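# Wind the blue wire onto the reel with two arms

## Task

Coil the blue wire around the reel, always turning the same way, until only a little wire in total remains off it. Wire counts as wound only if it lies between the two flanges, not over their rims or inside the middle hole. At the end the reel must lie flat and entirely within the painted ring. Neither the reel nor the wire may touch any other object or anything fixed to the table, such as an arm's base. Nothing may depend on the robot holding it in place. Release everything, move the grippers away, then declare the job finished yourself; any other kind of ending counts as a failure.

## Robot and tools

Robot: two arms, left_arm and right_arm, each with a parallel gripper. Cameras: cam_high, cam_low, cam_left_wrist and cam_right_wrist, all 504x504 pixels.

Scene frame: the origin sits on the table surface midway between the arms. +x points out across the table, +z points up, and left_arm is on the +y side. The arm names do not match left or right in the images. The arm bases may be tilted. Mounting plates and the metal frame behind the arms are fixed obstacles. Reported hand positions can be slightly wrong, more so at long reach.

Gripper axes: the fingers extend along the gripper's +z axis and close along its y axis. The reported position is the point between the finger pads, about 1 cm back from the tips.

Row layout: every motion command is a row of 14 numbers, each in [-1, 1]. The first 7 are for left_arm and the last 7 for right_arm, even if only one arm should move. For each arm the order is dx, dy, dz, rx, ry, rz, opening.
- dx to rz are offsets, not poses. They are given in that gripper's own axes and measured from its pose in the latest result that showed it. Before any result in the scene, and in the second and later calls of the same reply, they are measured from where the gripper is when the command starts.
- Scale: 1.0 equals 0.6 m of translation or 180 degrees of rotation. rx, ry, rz together form one rotation vector.
- opening is absolute, not an offset: +1 is fully open (0.094 m) and -1 is closed.

execute_actions: takes "actions", a list with at most one entry, and an optional boolean "pictures".
- Empty list: sends nothing and returns the current state with pictures.
- Motion entry: {"rows": [...], "steps": n}. It holds 1 to 15 rows and n from 6 to 15 (default 15). One step is 1/30 s. Each step uses one row, and the last row repeats if rows run out. Every row is measured from the same reference pose, not from the previous row.
- Wait entry: {"steps": n} with n up to 300. It is counted from the last result, so your thinking time is included.
- The result is read 6 steps before the action ends. Those remaining steps run while you compose your next reply.

move: takes "target", one 14-number row laid out as above, with offsets measured from the same reference. It also takes "speed", the top path speed in m/s from 0.002 to 0.5 (default 0.25); turning is capped at twice that value in rad/s. Both grippers travel in straight lines toward their targets, finishing together after 0.5 to 10 s; if more time would be needed, they stop short. Openings are sent at the start. Paths ignore obstacles and the other arm. Faster moves strike harder, and a target set deeper past a contact presses harder. The result adds a "move:" line giving the ending (done, off_target, moving, held, fault) and any limits (paced means the pose was clipped; held means some steps were blocked, after which the arm may jump fast). It also gives each gripper's distance from its target.

wait: takes "seconds" from 0 to 10 and sends nothing new.

zoom_image: takes "camera" (one of the four names) and "region" [x0, y0, x1, y1] in pixels, from the top-left corner, at most 504 by 504. It returns an enlarged crop of that camera's latest image.

finished_scene: takes "scene", the number of the current scene, and ends it irreversibly. The result reports success. This call is the required way to say you are done. Replying without any tool call ends the run and counts as failure.

Motion behaviour: on each step the commanded pose is clipped to within 70 mm and 16 degrees of the measured pose. If position and orientation cannot both be reached, position wins. Elbows cannot straighten completely. Arms tend to finish a centimetre or more low. Repeated zero offsets can let an arm droop further, and zero offsets pull it back to the reference pose. To hold an arm in place, send the correction back to its wanted pose in the first call of a reply and zeros afterwards, aiming higher if it still sags. After an action, an arm continues only to its last clipped pose, so check the result and command the remainder.

Result lines: the state line lists each gripper's end_effector_position (m) and end_effector_quat_wxyz in the scene frame. grip_measured is the finger opening on the command scale; the final Joint positions value is the opening in metres. Readings may be off by about 1 mm. "Hand target" shows where the controller is steering each gripper. HELD marks steps whose command was partly or fully withheld. "pose unreachable" names an arm whose command the clearance check changed. "too close" warns of nearness to an arm, counting its plate and its half of the frame as part of it. FAULT reports a stopped arm. MOTOR HOT appears from 85 °C; at 100 °C an OVER-TEMPERATURE FAULT makes that arm drop what it holds.

Gripping: to hold something, command about 0.03 below grip_measured; a smaller gap grips more lightly. Finger force is roughly 50 to 62 N per pad, and less on parts thinner than about 2 mm. Holding loads heats the motors, so avoid long holds.

Avoid: collisions or hard pressing between the arms, knocking anything off the table, dropping items, slamming, and very forceful pushes. Loose objects may sometimes get a brief push from outside.

Each tool is called after "Emit:" as name(argument=value, ...) on one line, values as JSON.

## Session

I'll start by looking at the current state of the scene.

Emit:
execute_actions(actions=[])

Scene clock: 0.00 s of 4800.00 s.
left_arm: end_effector_position=(+0.5084, -0.2715, +0.3469) grip_measured=+1.000 end_effector_quat_wxyz=(+0.165, +0.938, +0.284, +0.106) | right_arm: end_effector_position=(+0.6492, -0.7548, +0.3270) grip_measured=+1.000 end_effector_quat_wxyz=(+0.450, +0.817, +0.345, +0.104)
Joint positions: left_arm=[-0.855  1.986  2.056 -1.262 -0.09   1.731  0.094] | right_arm=[-0.44   1.948  1.797 -0.444  0.26   1.557  0.094]
Joint velocities: left_arm=[-0.005 -0.005 -0.012 -0.002 -0.007  0.051  0.   ] | right_arm=[ 0.015 -0.005 -0.012  0.002 -0.022 -0.022  0.   ]
Hand target (left_arm): +0.512, -0.275, +0.362; +0.180, +0.935, +0.284, +0.113
Hand target (right_arm): +0.654, -0.759, +0.335; +0.457, +0.814, +0.341, +0.108

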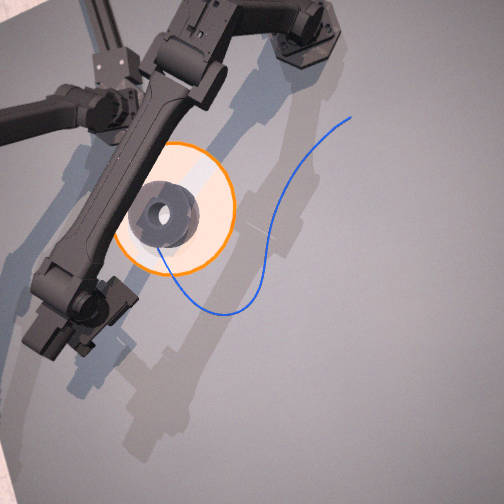

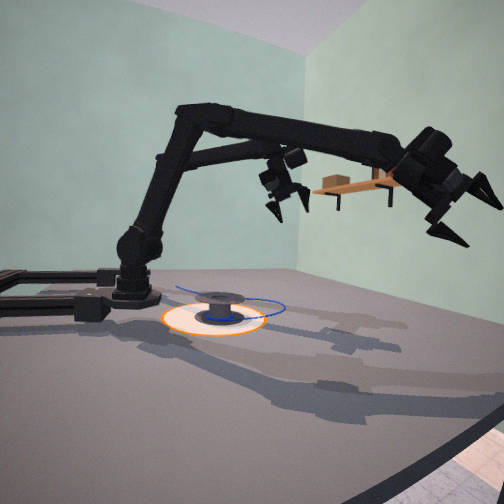

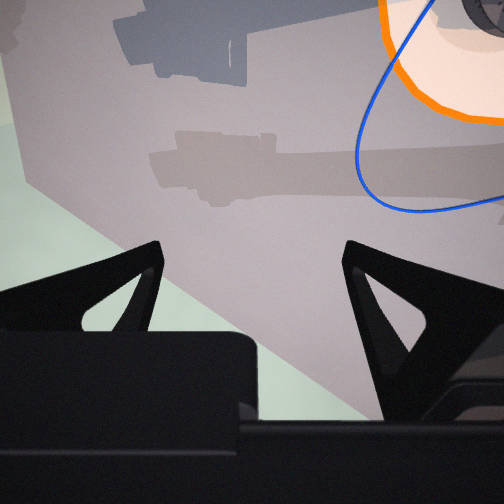

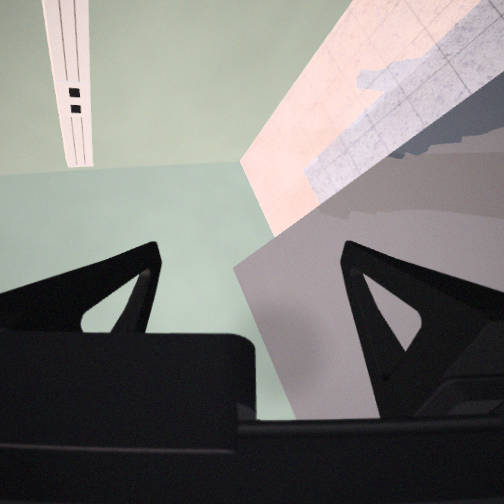

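Emit:
zoom_image(camera="cam_high", region=[90, 100, 370, 340])

Emit:
zoom_image(camera="cam_low", region=[150, 270, 300, 350])

Region (90, 100, 370, 340) of cam_high's 504x504 image, scaled by 1.800, with more detail than that image has; it fills the top 432 rows of this view, and the rest is white.

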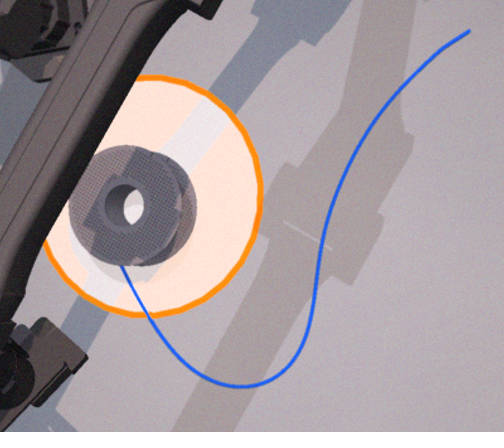

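Region (150, 270, 300, 350) of cam_low's 504x504 image, scaled by 3.360, with more detail than that image has; it fills the top 269 rows of this view, and the rest is white.

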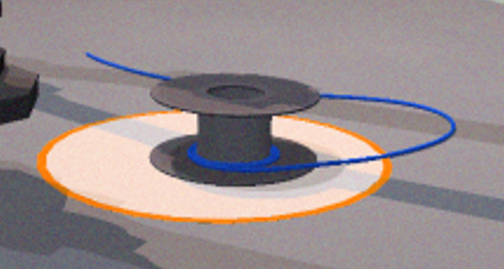

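Emit:
move(target=[0.2227, -0.775, -0.2012, 0.0903, 0.1406, -0.7993, 1.0, 0.0738, -0.5803, -0.7568, 0.086, 0.372, -0.6753, 1.0], speed=0.4)

Scene clock: 8.13 s of 4800.00 s.
left_arm: end_effector_position=(+0.3586, +0.1982, +0.3005) grip_measured=+1.000 end_effector_quat_wxyz=(+0.004, +0.007, +1.000, +0.003) | right_arm: end_effector_position=(+0.3148, -0.2919, +0.3096) grip_measured=+1.000 end_effector_quat_wxyz=(+0.011, +0.006, +1.000, +0.011)
Joint positions: left_arm=[-0.18   1.209  1.085 -1.427 -0.046 -0.157  0.094] | right_arm=[ 0.022  1.059  1.    -1.475  0.011 -0.168  0.094]
Joint velocities: left_arm=[ 0.005 -0.015  0.002  0.002 -0.022 -0.007  0.   ] | right_arm=[-0.024  0.005 -0.002 -0.002  0.007  0.051  0.   ]
Hand target (left_arm): +0.353, +0.200, +0.302; +0.002, -0.001, +1.000, +0.002
Hand target (right_arm): +0.310, -0.291, +0.308; +0.005, +0.001, +1.000, +0.011
Off the commanded pose (left_arm): 0.009 m, 1 deg.
Off the commanded pose (right_arm): 0.019 m, 2 deg.
Kept back: nothing.
After step 90, 1.40 s passed at rest.
move: off_target (right_arm)

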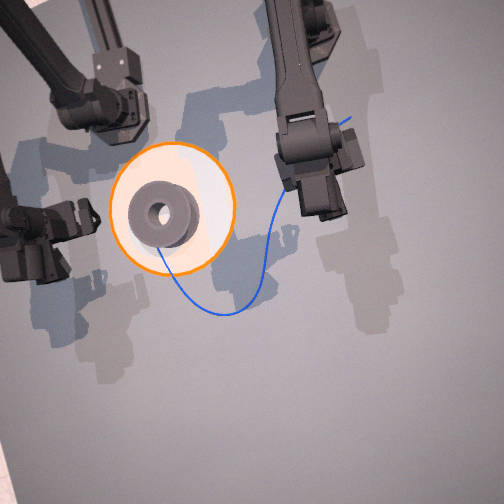

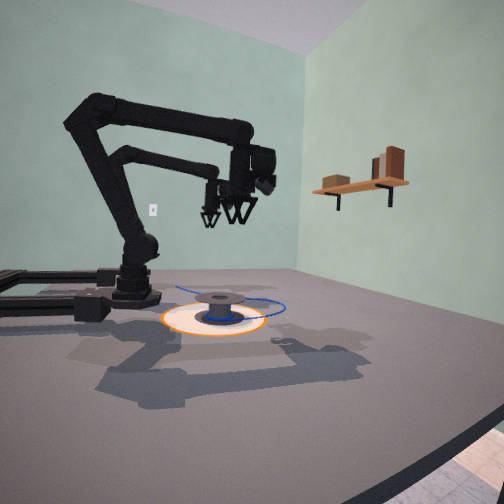

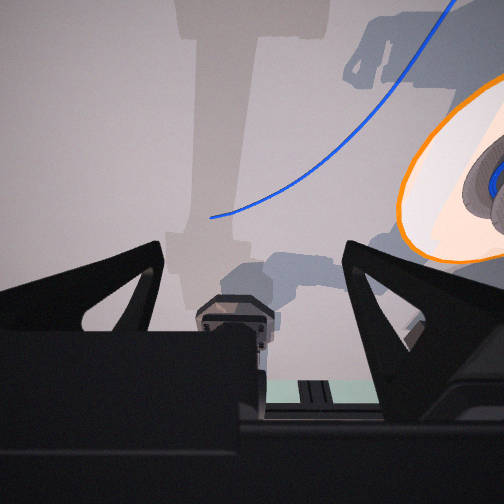

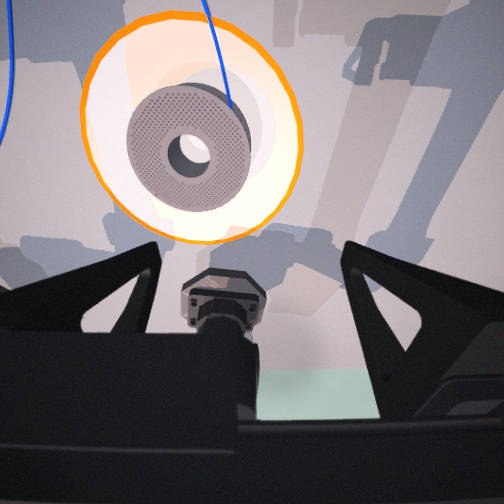

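Emit:
zoom_image(camera="cam_right_wrist", region=[70, 0, 322, 252])

Emit:
zoom_image(camera="cam_high", region=[100, 130, 260, 290])

Region (70, 0, 322, 252) of cam_right_wrist's 504x504 image, scaled by 2.000, with more detail than that image has.

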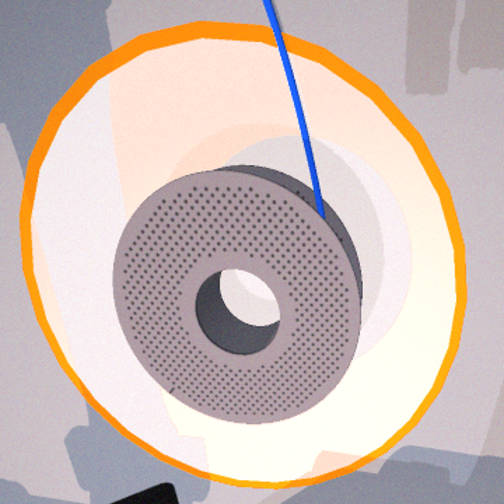

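Region (100, 130, 260, 290) of cam_high's 504x504 image, scaled by 3.150, with more detail than that image has.

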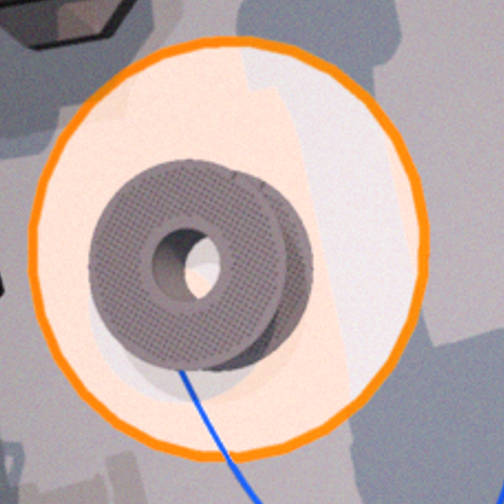

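Emit:
zoom_image(camera="cam_low", region=[190, 110, 310, 240])

Emit:
zoom_image(camera="cam_low", region=[180, 280, 260, 335])

Emit:
zoom_image(camera="cam_right_wrist", region=[130, 170, 190, 220])

Region (190, 110, 310, 240) of cam_low's 504x504 image, scaled by 3.877, with more detail than that image has; it fills the left 465 columns of this view, and the rest is white.

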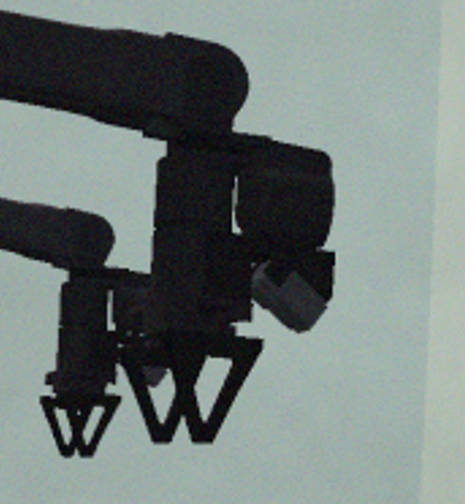

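Region (180, 280, 260, 335) of cam_low's 504x504 image, scaled by 6.300, with more detail than that image has; it fills the top 346 rows of this view, and the rest is white.

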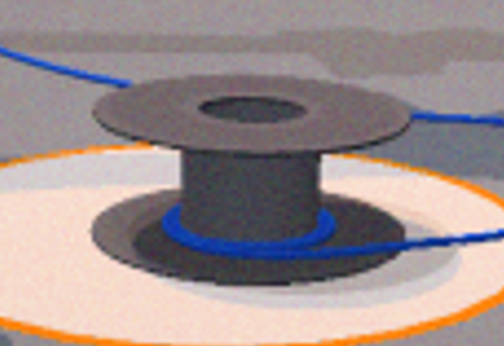

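Region (130, 170, 190, 220) of cam_right_wrist's 504x504 image, scaled by 8.400, with more detail than that image has.

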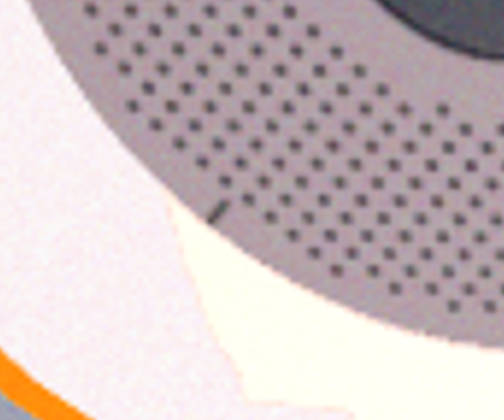

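Emit:
move(target=[0.206, 0.078, 0.334, 0.1186, -0.1693, 0.376, 0.0, 0.0232, 0.1395, 0.2355, 0.0, 0.011, -0.5038, -1.0], speed=0.4)

Scene clock: 23.67 s of 4800.00 s.
left_arm: end_effector_position=(+0.2364, +0.2472, +0.1011) grip_measured=+0.002 end_effector_quat_wxyz=(+0.242, +0.555, +0.777, -0.172) | right_arm: end_effector_position=(+0.3061, -0.2047, +0.1742) grip_measured=-0.981 end_effector_quat_wxyz=(-0.005, +0.702, -0.712, -0.001)
Joint positions: left_arm=[ 0.475  1.175  0.382 -0.846  0.572  1.753  0.047] | right_arm=[ 0.327  1.154  0.688 -1.091  0.033 -1.431  0.001]
Joint velocities: left_arm=[ 0.005 -0.005 -0.007  0.007  0.037  0.022 -0.   ] | right_arm=[-0.024 -0.005  0.002 -0.007 -0.007 -0.051  0.001]
Hand target (left_arm): +0.238, +0.250, +0.100; +0.245, +0.554, +0.777, -0.169
Hand target (right_arm): +0.305, -0.204, +0.169; -0.001, +0.707, -0.707, -0.003
Off the commanded pose (left_arm): 0.002 m, 1 deg.
Off the commanded pose (right_arm): 0.004 m, 1 deg.
Kept back: nothing.
After step 90, 9.77 s passed at rest.
move: done

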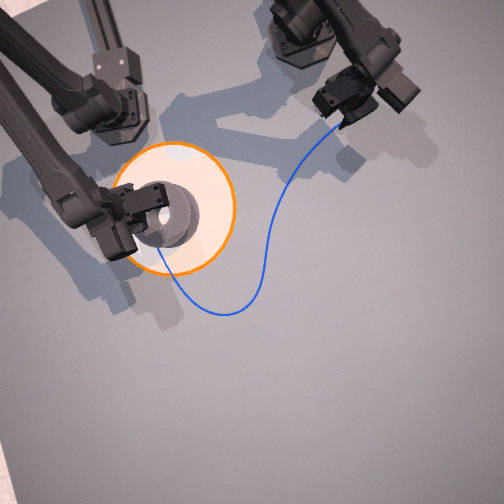

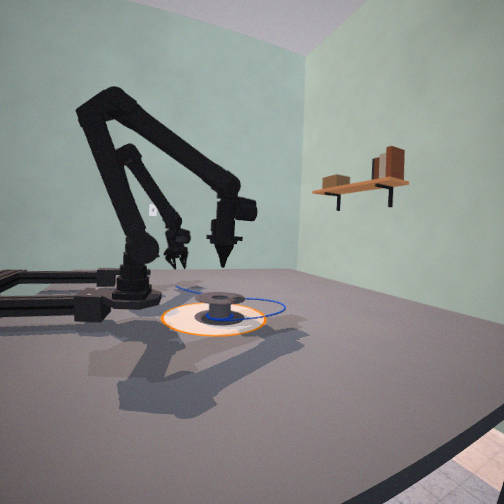

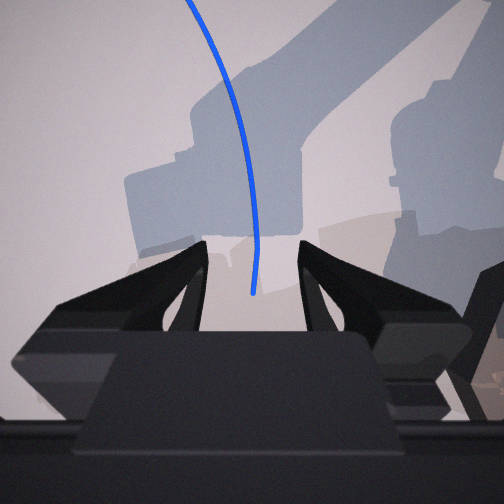

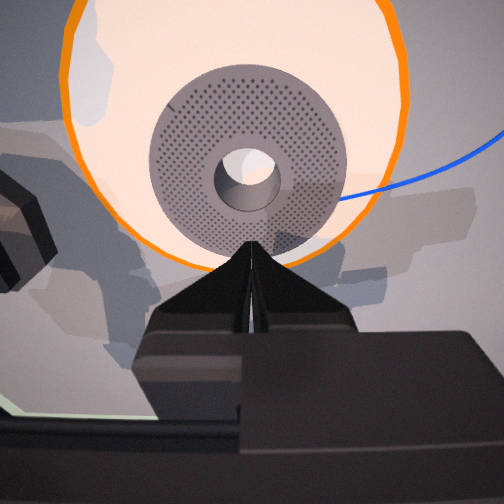

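Emit:
move(target=[0.1047, -0.002, 0.096, 0, 0, 0, -0.47, 0.004, 0.008, 0.1937, -0.0018, 0.0027, -0.175, -1.0], speed=0.2)

Scene clock: 27.30 s of 4800.00 s.
left_arm: end_effector_position=(+0.2323, +0.2642, +0.0201) grip_measured=-0.468 end_effector_quat_wxyz=(+0.241, +0.556, +0.776, -0.173) | right_arm: end_effector_position=(+0.3038, -0.2046, +0.0608) grip_measured=-0.981 end_effector_quat_wxyz=(-0.003, +0.868, -0.496, +0.004)
Joint positions: left_arm=[ 0.565  1.555  0.347 -0.492  0.563  1.864  0.025] | right_arm=[ 0.316  1.409  0.524 -0.667  0.04  -1.99   0.001]
Joint velocities: left_arm=[-0.005 -0.005  0.002 -0.002  0.022  0.007 -0.   ] | right_arm=[ 0.005 -0.024  0.007 -0.017 -0.007 -0.007 -0.002]
Hand target (left_arm): +0.229, +0.265, +0.017; +0.241, +0.555, +0.777, -0.172
Hand target (right_arm): +0.301, -0.207, +0.057; -0.000, +0.869, -0.495, +0.001
Off the commanded pose (left_arm): 0.004 m, 0 deg.
Off the commanded pose (right_arm): 0.004 m, 0 deg.
Kept back: nothing.
move: done

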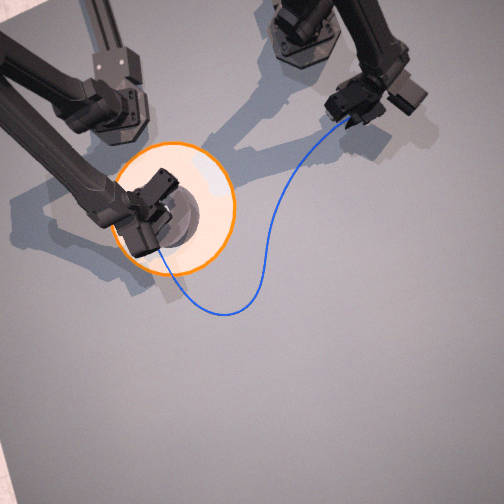

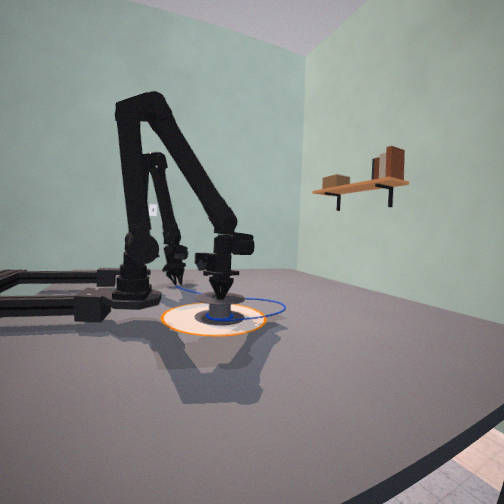

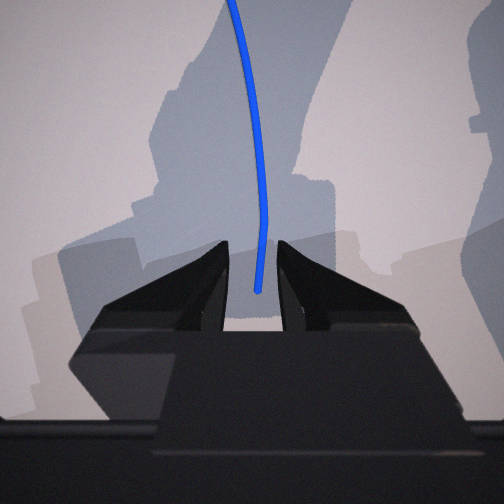

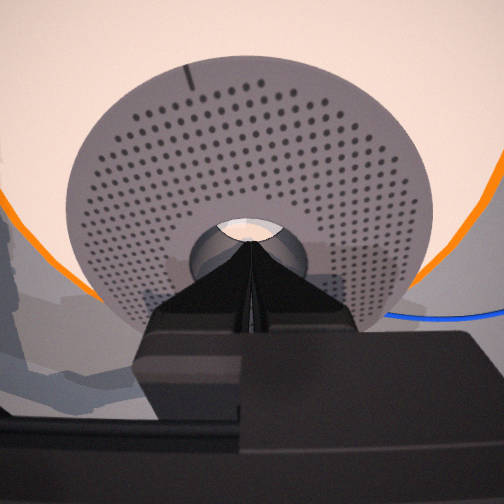

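Emit:
move(target=[0.0172, -0.01, 0.0105, 0, 0, 0, -0.47, 0.0, 0.004, 0.032, 0, 0, 0, -1.0], speed=0.04)

Emit:
zoom_image(camera="cam_low", region=[140, 230, 280, 335])

Scene clock: 28.63 s of 4800.00 s.
left_arm: end_effector_position=(+0.2304, +0.2674, +0.0124) grip_measured=-0.468 end_effector_quat_wxyz=(+0.242, +0.558, +0.775, -0.171) | right_arm: end_effector_position=(+0.3053, -0.2038, +0.0463) grip_measured=-0.981 end_effector_quat_wxyz=(-0.006, +0.869, -0.495, +0.008)
Joint positions: left_arm=[ 0.583  1.593  0.347 -0.462  0.561  1.889  0.025] | right_arm=[ 0.316  1.454  0.509 -0.597  0.04  -1.992  0.001]
Joint velocities: left_arm=[-0.005 -0.015  0.002 -0.002  0.007  0.007 -0.   ] | right_arm=[ 0.015  0.015 -0.002 -0.027  0.022  0.022 -0.   ]
Hand target (left_arm): +0.225, +0.267, +0.009; +0.241, +0.556, +0.776, -0.173
Hand target (right_arm): +0.302, -0.206, +0.042; -0.003, +0.868, -0.496, +0.004
Off the commanded pose (left_arm): 0.006 m, 0 deg.
Off the commanded pose (right_arm): 0.006 m, 1 deg.
Kept back: nothing.
move: done

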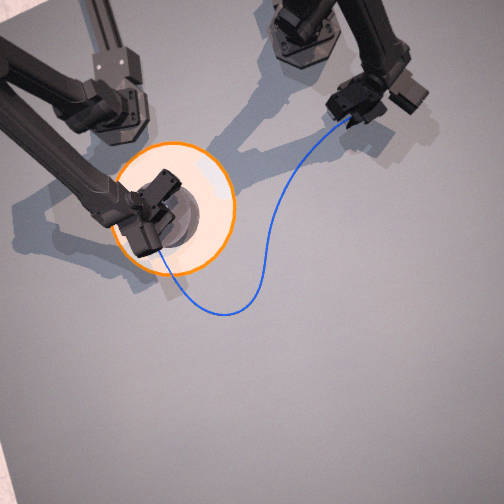

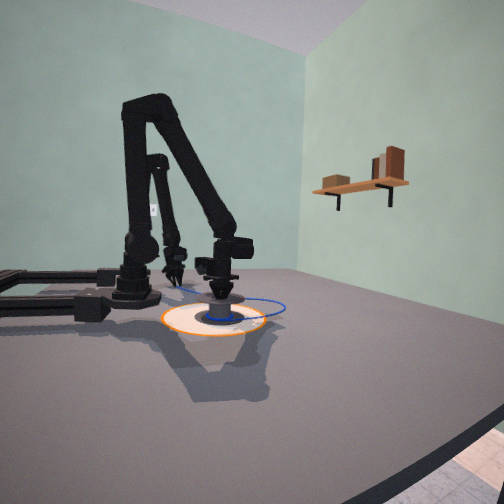

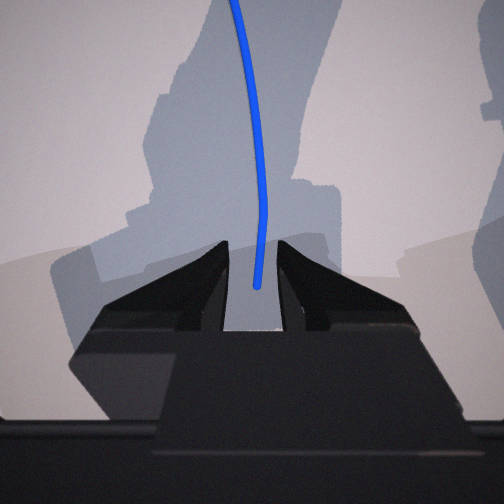

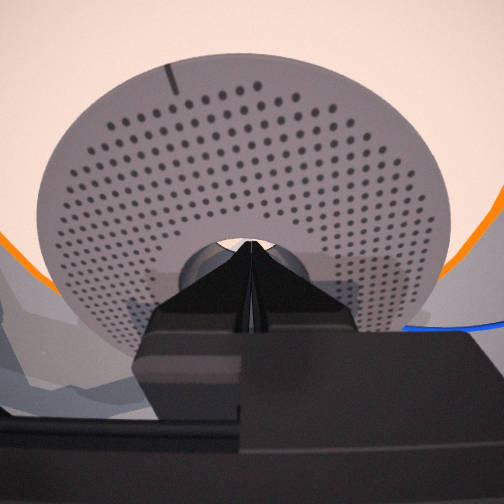

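Region (140, 230, 280, 335) of cam_low's 504x504 image, scaled by 3.600, with more detail than that image has; it fills the top 378 rows of this view, and the rest is white.

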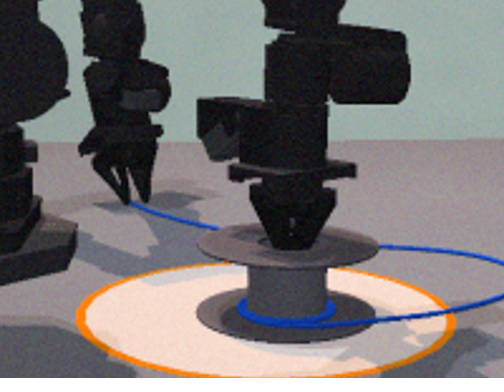

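Emit:
execute_actions(actions=[{"rows": [[0.0045, -0.0047, 0.0037, 0, 0, 0, -0.96, 0.0, 0.0064, 0.0, -0.0058, -0.0025, 0, -0.5]], "steps": 15}])

Emit:
execute_actions(actions=[{"steps": 12}], pictures=true)

Scene clock: 29.40 s of 4800.00 s.
left_arm: end_effector_position=(+0.2308, +0.2677, +0.0124) grip_measured=-0.953 end_effector_quat_wxyz=(+0.243, +0.559, +0.774, -0.170) | right_arm: end_effector_position=(+0.3028, -0.2042, +0.0469) grip_measured=-0.504 end_effector_quat_wxyz=(-0.003, +0.869, -0.495, +0.004)
Joint positions: left_arm=[ 0.583  1.593  0.347 -0.46   0.561  1.891  0.002] | right_arm=[ 0.316  1.452  0.509 -0.609  0.04  -1.993  0.023]
Joint velocities: left_arm=[-0.015  0.015 -0.002 -0.002 -0.066 -0.007  0.   ] | right_arm=[-0.015 -0.015  0.002  0.012 -0.007 -0.037  0.001]
Steps of this call (steps 1 to 14: nothing new was sent; steps 15 to 23: the first 9 steps of this action). Readings (end_effector_position):
15: left_arm (+0.2305, +0.2675, +0.0124) | right_arm (+0.3049, -0.2039, +0.0462)
16: left_arm (+0.2306, +0.2676, +0.0124) | right_arm (+0.3041, -0.2040, +0.0462)
18: left_arm (+0.2308, +0.2677, +0.0124) | right_arm (+0.3026, -0.2042, +0.0464)
22: left_arm (+0.2308, +0.2677, +0.0124) | right_arm (+0.3028, -0.2042, +0.0469)
23: the state above

Scene clock: 29.80 s of 4800.00 s.
left_arm: end_effector_position=(+0.2308, +0.2677, +0.0124) grip_measured=-0.953 end_effector_quat_wxyz=(+0.243, +0.559, +0.774, -0.170) | right_arm: end_effector_position=(+0.3028, -0.2042, +0.0469) grip_measured=-0.504 end_effector_quat_wxyz=(-0.003, +0.869, -0.495, +0.004)
Joint positions: left_arm=[ 0.583  1.593  0.347 -0.46   0.561  1.891  0.002] | right_arm=[ 0.316  1.452  0.509 -0.609  0.04  -1.993  0.023]
Joint velocities: left_arm=[-0.005  0.005 -0.002 -0.007  0.066 -0.037 -0.   ] | right_arm=[-0.005 -0.005 -0.012  0.002  0.022 -0.037  0.   ]
Hand target (left_arm): +0.227, +0.267, +0.009; +0.242, +0.558, +0.775, -0.171
Hand target (right_arm): +0.302, -0.206, +0.046; -0.001, +0.869, -0.495, +0.000
Off the commanded pose (left_arm): 0.005 m, 0 deg.
Off the commanded pose (right_arm): 0.002 m, 1 deg.
Kept back: nothing.
Steps of this call (steps 1 to 6: the last 6 steps of your previous action; steps 7 to 12: nothing new was sent). Readings (end_effector_position):
1: left_arm (+0.2308, +0.2677, +0.0124) | right_arm (+0.3028, -0.2042, +0.0469)
2: left_arm (+0.2308, +0.2677, +0.0124) | right_arm (+0.3028, -0.2042, +0.0469)
4: left_arm (+0.2308, +0.2677, +0.0124) | right_arm (+0.3028, -0.2042, +0.0469)
8: left_arm (+0.2308, +0.2677, +0.0124) | right_arm (+0.3028, -0.2042, +0.0469)
12: the state above

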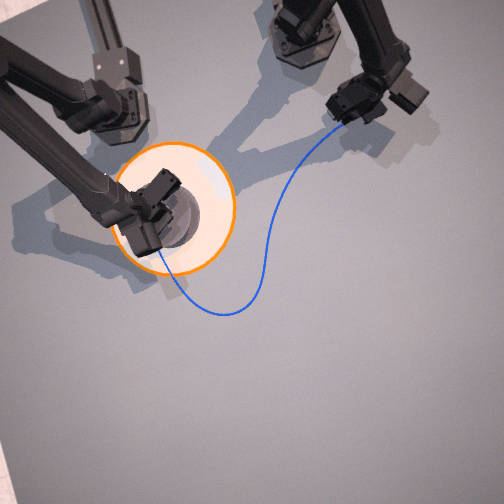

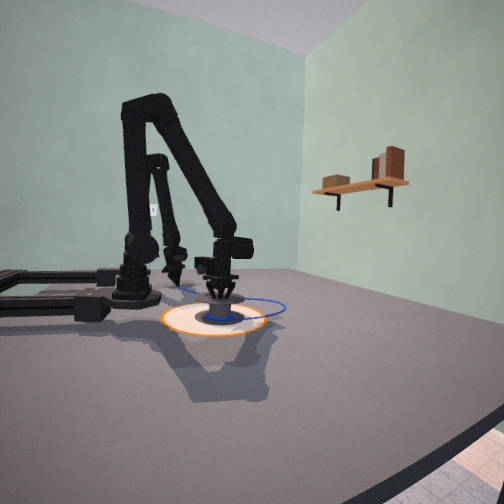

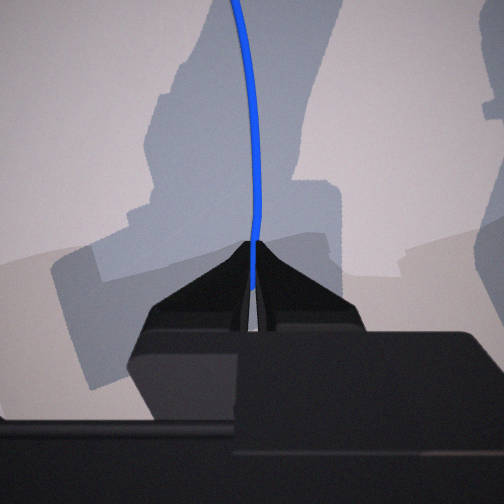

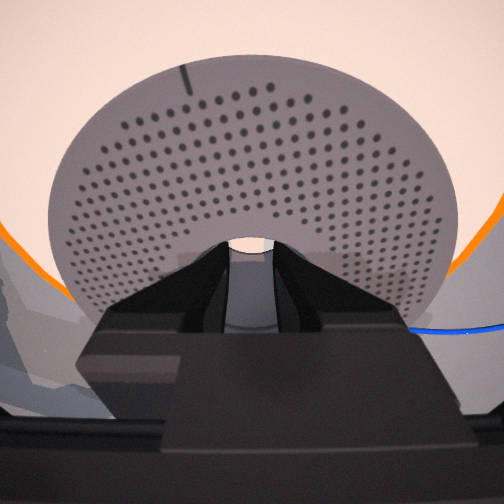

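Emit:
execute_actions(actions=[{"rows": [[0.003, 0, 0.004, 0, 0, 0, -0.8, 0, 0, 0, 0, 0, 0, -0.48],[0.003, 0, 0.004, 0, 0, 0, -0.8, 0, 0, 0, 0, 0, 0, -0.47],[0.004, 0, 0.006, 0, 0, 0, -0.8, 0, 0, 0, 0, 0, 0, -0.46],[0.005, 0, 0.008, 0, 0, 0, -0.8, 0, 0, 0, 0, 0, 0, -0.46],[0.0066, 0, 0.0096, 0, 0, 0, -0.8, 0, 0, 0, 0, 0, 0, -0.46],[0.0066, 0, 0.0096, 0, 0, 0, -0.8, 0, 0, 0, 0, 0, 0, -0.46],[0.0066, 0, 0.0096, 0, 0, 0, -0.8, 0, 0, 0, 0, 0, 0, -0.46],[0.0066, 0, 0.0096, 0, 0, 0, -0.8, 0, 0, 0, 0, 0, 0, -0.46],[0.0066, 0, 0.0096, 0, 0, 0, -0.8, 0, 0, 0, 0, 0, 0, -0.46],[0.0066, 0, 0.0096, 0, 0, 0, -0.8, 0, 0, 0, 0, 0, 0, -0.46],[0.0066, 0, 0.0096, 0, 0, 0, -0.88, 0, 0, 0, 0, 0, 0, -0.46],[0.0066, 0, 0.0096, 0, 0, 0, -0.96, 0, 0, 0, 0, 0, 0, -0.46]], "steps": 15}])

Emit:
execute_actions(actions=[{"steps": 14}], pictures=true)

Scene clock: 30.73 s of 4800.00 s.
left_arm: end_effector_position=(+0.2320, +0.2672, +0.0118) grip_measured=-0.802 end_effector_quat_wxyz=(+0.247, +0.559, +0.773, -0.170) | right_arm: end_effector_position=(+0.3035, -0.2042, +0.0485) grip_measured=-0.465 end_effector_quat_wxyz=(-0.005, +0.869, -0.495, +0.006)
Joint positions: left_arm=[ 0.583  1.599  0.347 -0.451  0.568  1.891  0.009] | right_arm=[ 0.316  1.445  0.509 -0.611  0.04  -1.993  0.025]
Joint velocities: left_arm=[-0.005 -0.015  0.002  0.002  0.022 -0.007  0.   ] | right_arm=[-0.005  0.005  0.007 -0.002 -0.081 -0.051  0.001]
Steps of this call (steps 1 to 19: nothing new was sent; steps 20 to 28: the first 9 steps of this action). Readings (end_effector_position):
20: left_arm (+0.2309, +0.2678, +0.0123) | right_arm (+0.3029, -0.2042, +0.0470)
21: left_arm (+0.2310, +0.2678, +0.0123) | right_arm (+0.3032, -0.2042, +0.0475)
23: left_arm (+0.2314, +0.2678, +0.0119) | right_arm (+0.3035, -0.2042, +0.0485)
27: left_arm (+0.2320, +0.2672, +0.0118) | right_arm (+0.3035, -0.2042, +0.0485)
28: the state above

Scene clock: 31.20 s of 4800.00 s.
left_arm: end_effector_position=(+0.2333, +0.2674, +0.0117) grip_measured=-0.951 end_effector_quat_wxyz=(+0.249, +0.559, +0.773, -0.168) | right_arm: end_effector_position=(+0.3035, -0.2042, +0.0485) grip_measured=-0.465 end_effector_quat_wxyz=(-0.005, +0.869, -0.495, +0.006)
Joint positions: left_arm=[ 0.583  1.6    0.347 -0.445  0.572  1.891  0.002] | right_arm=[ 0.316  1.445  0.509 -0.611  0.04  -1.993  0.025]
Joint velocities: left_arm=[-0.005  0.005 -0.012  0.007  0.022 -0.037 -0.   ] | right_arm=[-0.024  0.015 -0.007 -0.007 -0.051  0.022 -0.   ]
Hand target (left_arm): +0.231, +0.268, +0.006; +0.243, +0.559, +0.774, -0.170
Hand target (right_arm): +0.303, -0.204, +0.047; -0.003, +0.869, -0.495, +0.004
Off the commanded pose (left_arm): 0.007 m, 1 deg.
Off the commanded pose (right_arm): 0.002 m, 0 deg.
Kept back: nothing.
Steps of this call (steps 1 to 6: the last 6 steps of your previous action; steps 7 to 14: nothing new was sent). Readings (end_effector_position):
1: left_arm (+0.2320, +0.2672, +0.0118) | right_arm (+0.3035, -0.2042, +0.0485)
2: left_arm (+0.2323, +0.2672, +0.0118) | right_arm (+0.3035, -0.2042, +0.0485)
4: left_arm (+0.2332, +0.2673, +0.0117) | right_arm (+0.3035, -0.2042, +0.0485)
8: left_arm (+0.2333, +0.2674, +0.0117) | right_arm (+0.3035, -0.2042, +0.0485)
14: the state above

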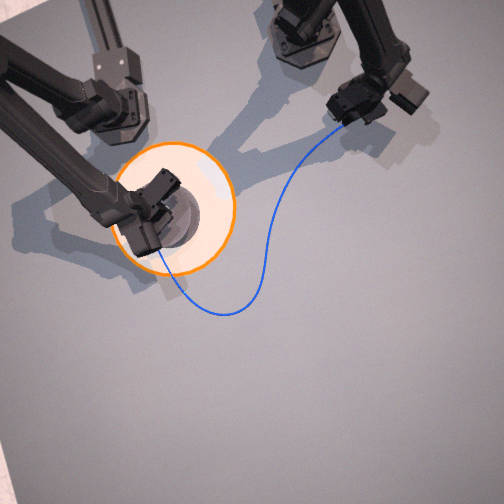

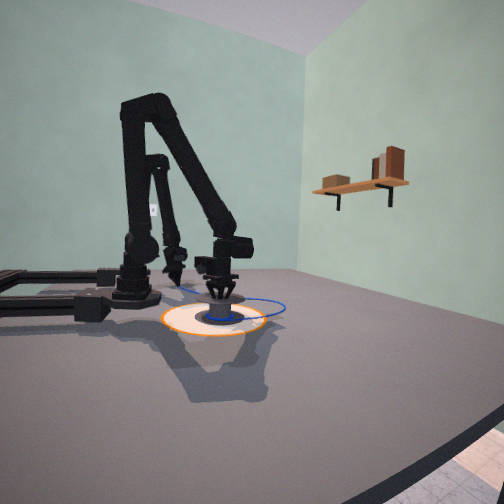

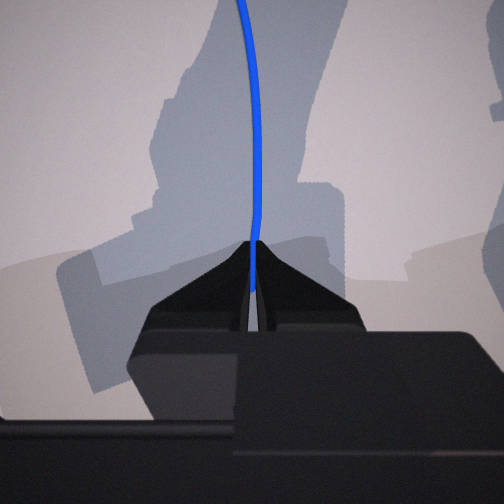

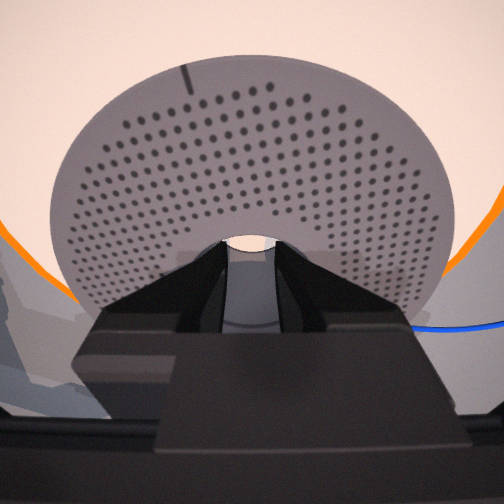

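Emit:
move(target=[-0.0265, 0, -0.0384, 0, 0, 0, -0.97, 0.0, 0.0, 0.004, 0, 0, 0.25, -0.46], speed=0.4)

Scene clock: 33.37 s of 4800.00 s.
left_arm: end_effector_position=(+0.2301, +0.2654, +0.0367) grip_measured=-0.960 end_effector_quat_wxyz=(+0.249, +0.558, +0.773, -0.172) | right_arm: end_effector_position=(+0.3037, -0.2041, +0.0489) grip_measured=-0.463 end_effector_quat_wxyz=(-0.008, +0.620, -0.784, +0.004)
Joint positions: left_arm=[ 0.583  1.476  0.347 -0.575  0.574  1.891  0.002] | right_arm=[ 0.316  1.444  0.509 -0.611  0.039 -1.225  0.025]
Joint velocities: left_arm=[ 0.015  0.005  0.007 -0.002  0.022 -0.007  0.001] | right_arm=[-0.015 -0.005  0.017 -0.007  0.037 -0.051 -0.   ]
Hand target (left_arm): +0.233, +0.267, +0.040; +0.249, +0.559, +0.773, -0.168
Hand target (right_arm): +0.303, -0.204, +0.046; +0.007, -0.614, +0.790, -0.004
Off the commanded pose (left_arm): 0.004 m, 0 deg.
Off the commanded pose (right_arm): 0.003 m, 1 deg.
Kept back: nothing.
move: done

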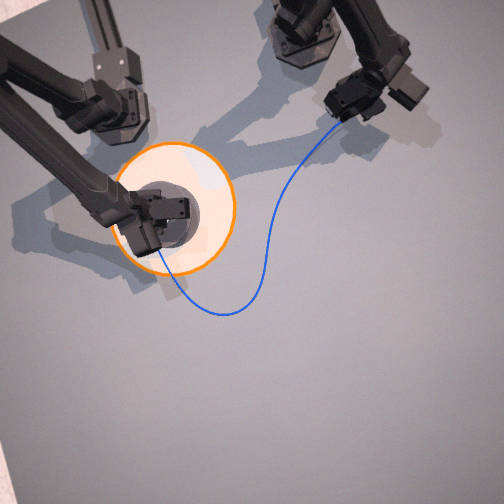

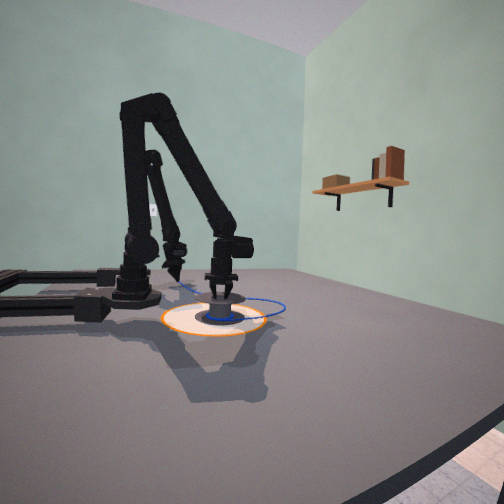

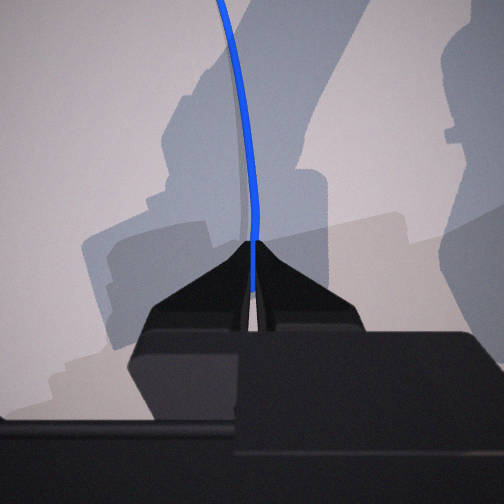

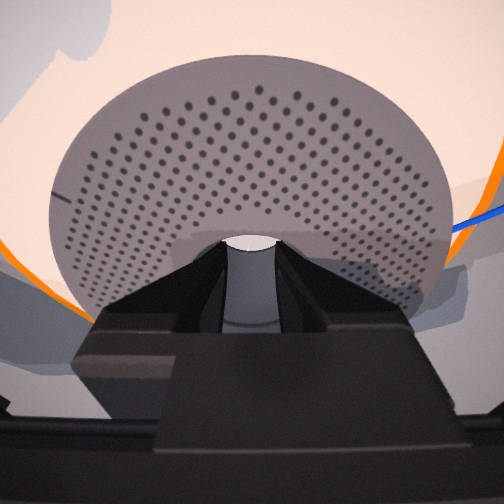

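Emit:
move(target=[0, 0, 0, 0, 0, 0, -0.97, 0.0, 0.0, -0.068, -0.004, -0.002, -0.2856, -0.8], speed=0.5)

Emit:
move(target=[0, 0, 0, 0, 0, 0, -0.97, 0.0, -0.094, 0.0, 0, 0, 0, 0.55], speed=0.2)

Scene clock: 38.87 s of 4800.00 s.
left_arm: end_effector_position=(+0.2301, +0.2654, +0.0367) grip_measured=-0.960 end_effector_quat_wxyz=(+0.249, +0.558, +0.773, -0.172) | right_arm: end_effector_position=(+0.2837, -0.2072, +0.0782) grip_measured=-0.799 end_effector_quat_wxyz=(+0.009, +0.895, -0.445, -0.014)
Joint positions: left_arm=[ 0.583  1.476  0.347 -0.575  0.574  1.891  0.002] | right_arm=[ 0.318  1.331  0.517 -0.782  0.04  -2.1    0.009]
Joint velocities: left_arm=[-0.005 -0.015  0.007 -0.012  0.007 -0.081 -0.001] | right_arm=[ 0.005  0.005 -0.002  0.022  0.007  0.037 -0.001]
Hand target (left_arm): +0.230, +0.265, +0.037; +0.249, +0.558, +0.773, -0.172
Hand target (right_arm): +0.303, -0.204, +0.090; -0.003, +0.898, -0.439, +0.001
Off the commanded pose (left_arm): 0.000 m, 0 deg.
Off the commanded pose (right_arm): 0.023 m, 2 deg.
joint sent to its limit (right arm) — the command would take joint 6 (wrist roll) past its lower limit, so that joint was sent only as far as its limit.
Kept back: nothing.
After step 90, 0.87 s passed at rest.
move: off_target (right_arm)

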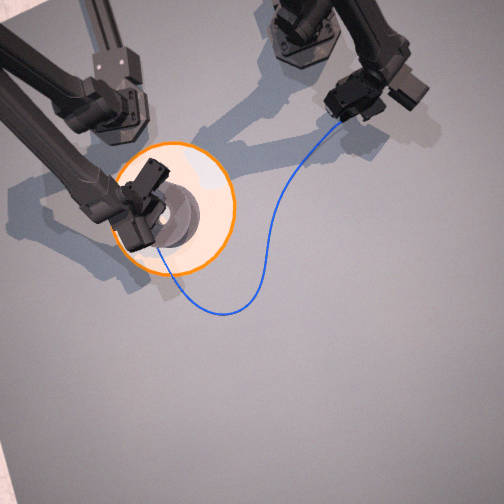

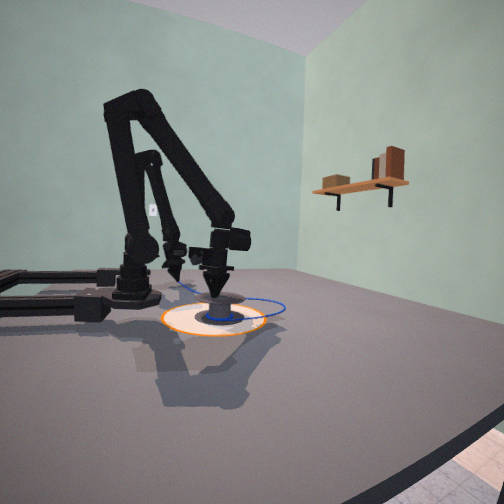

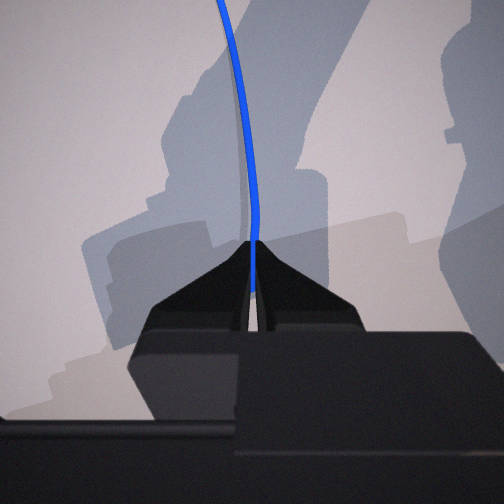

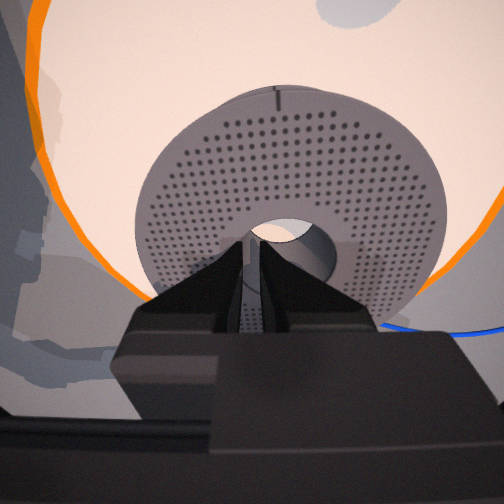

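Scene clock: 39.63 s of 4800.00 s.
left_arm: end_effector_position=(+0.2301, +0.2654, +0.0367) grip_measured=-0.960 end_effector_quat_wxyz=(+0.249, +0.558, +0.773, -0.172) | right_arm: end_effector_position=(+0.3133, -0.1791, +0.0736) grip_measured=+0.549 end_effector_quat_wxyz=(+0.018, +0.896, -0.443, -0.022)
Joint positions: left_arm=[ 0.583  1.476  0.347 -0.575  0.574  1.891  0.002] | right_arm=[ 0.404  1.45   0.614 -0.787  0.042 -2.019  0.073]
Joint velocities: left_arm=[ 0.005  0.005  0.002  0.027 -0.007 -0.022 -0.001] | right_arm=[-0.005 -0.015 -0.017  0.007  0.022 -0.081  0.001]
Hand target (left_arm): +0.230, +0.265, +0.037; +0.249, +0.558, +0.773, -0.172
Hand target (right_arm): +0.328, -0.173, +0.075; +0.009, +0.895, -0.445, -0.015
Off the commanded pose (left_arm): 0.000 m, 0 deg.
Off the commanded pose (right_arm): 0.017 m, 1 deg.
Kept back: nothing.
move: off_target (right_arm)

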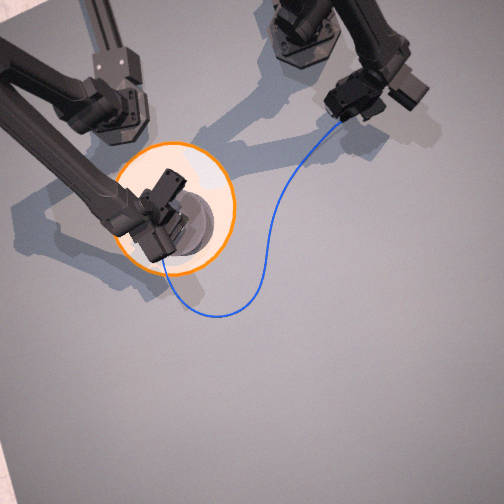

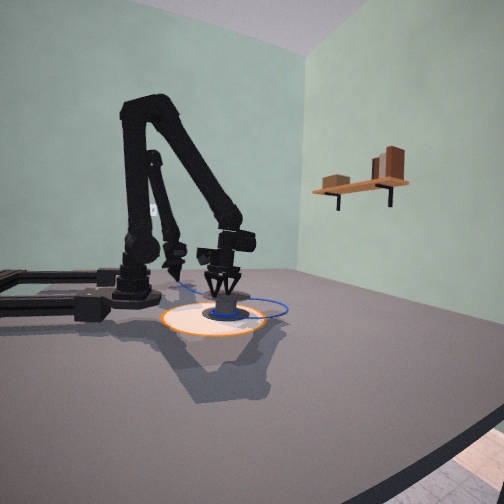

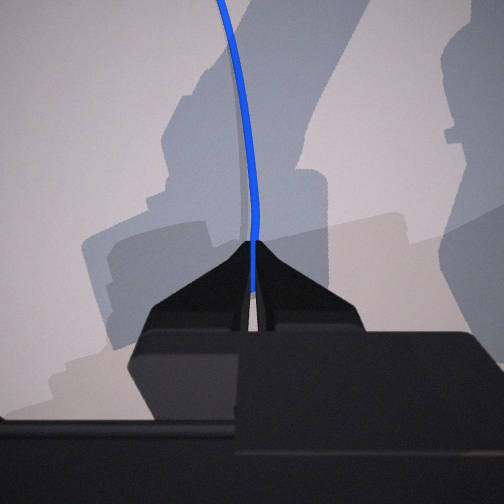

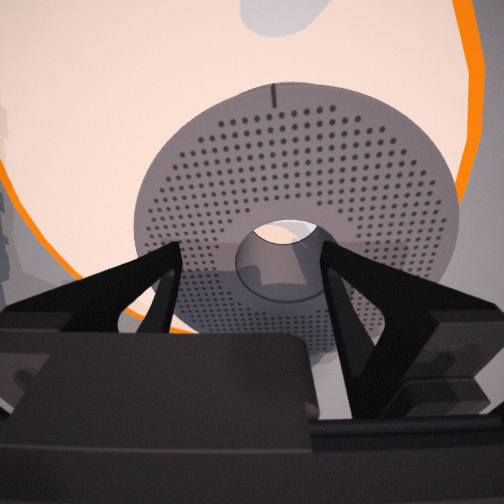

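Emit:
zoom_image(camera="cam_low", region=[155, 240, 265, 325])

Emit:
zoom_image(camera="cam_right_wrist", region=[110, 180, 410, 400])

Region (155, 240, 265, 325) of cam_low's 504x504 image, scaled by 4.582, with more detail than that image has; it fills the top 389 rows of this view, and the rest is white.

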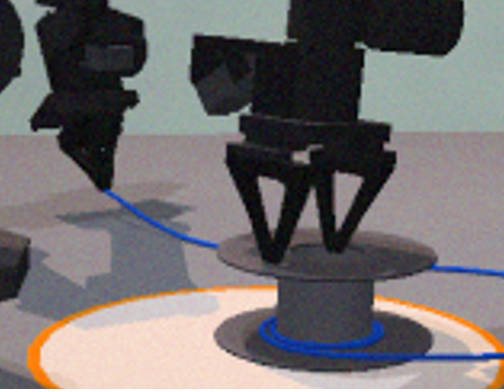

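Region (110, 180, 410, 400) of cam_right_wrist's 504x504 image, scaled by 1.680, with more detail than that image has; it fills the top 370 rows of this view, and the rest is white.

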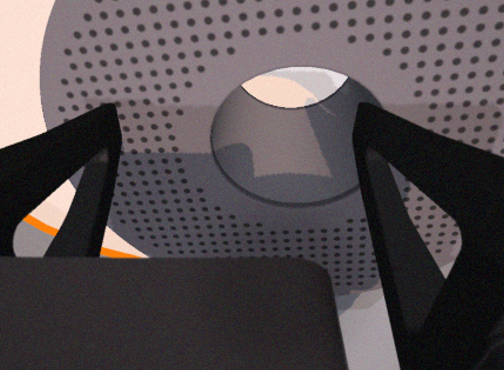

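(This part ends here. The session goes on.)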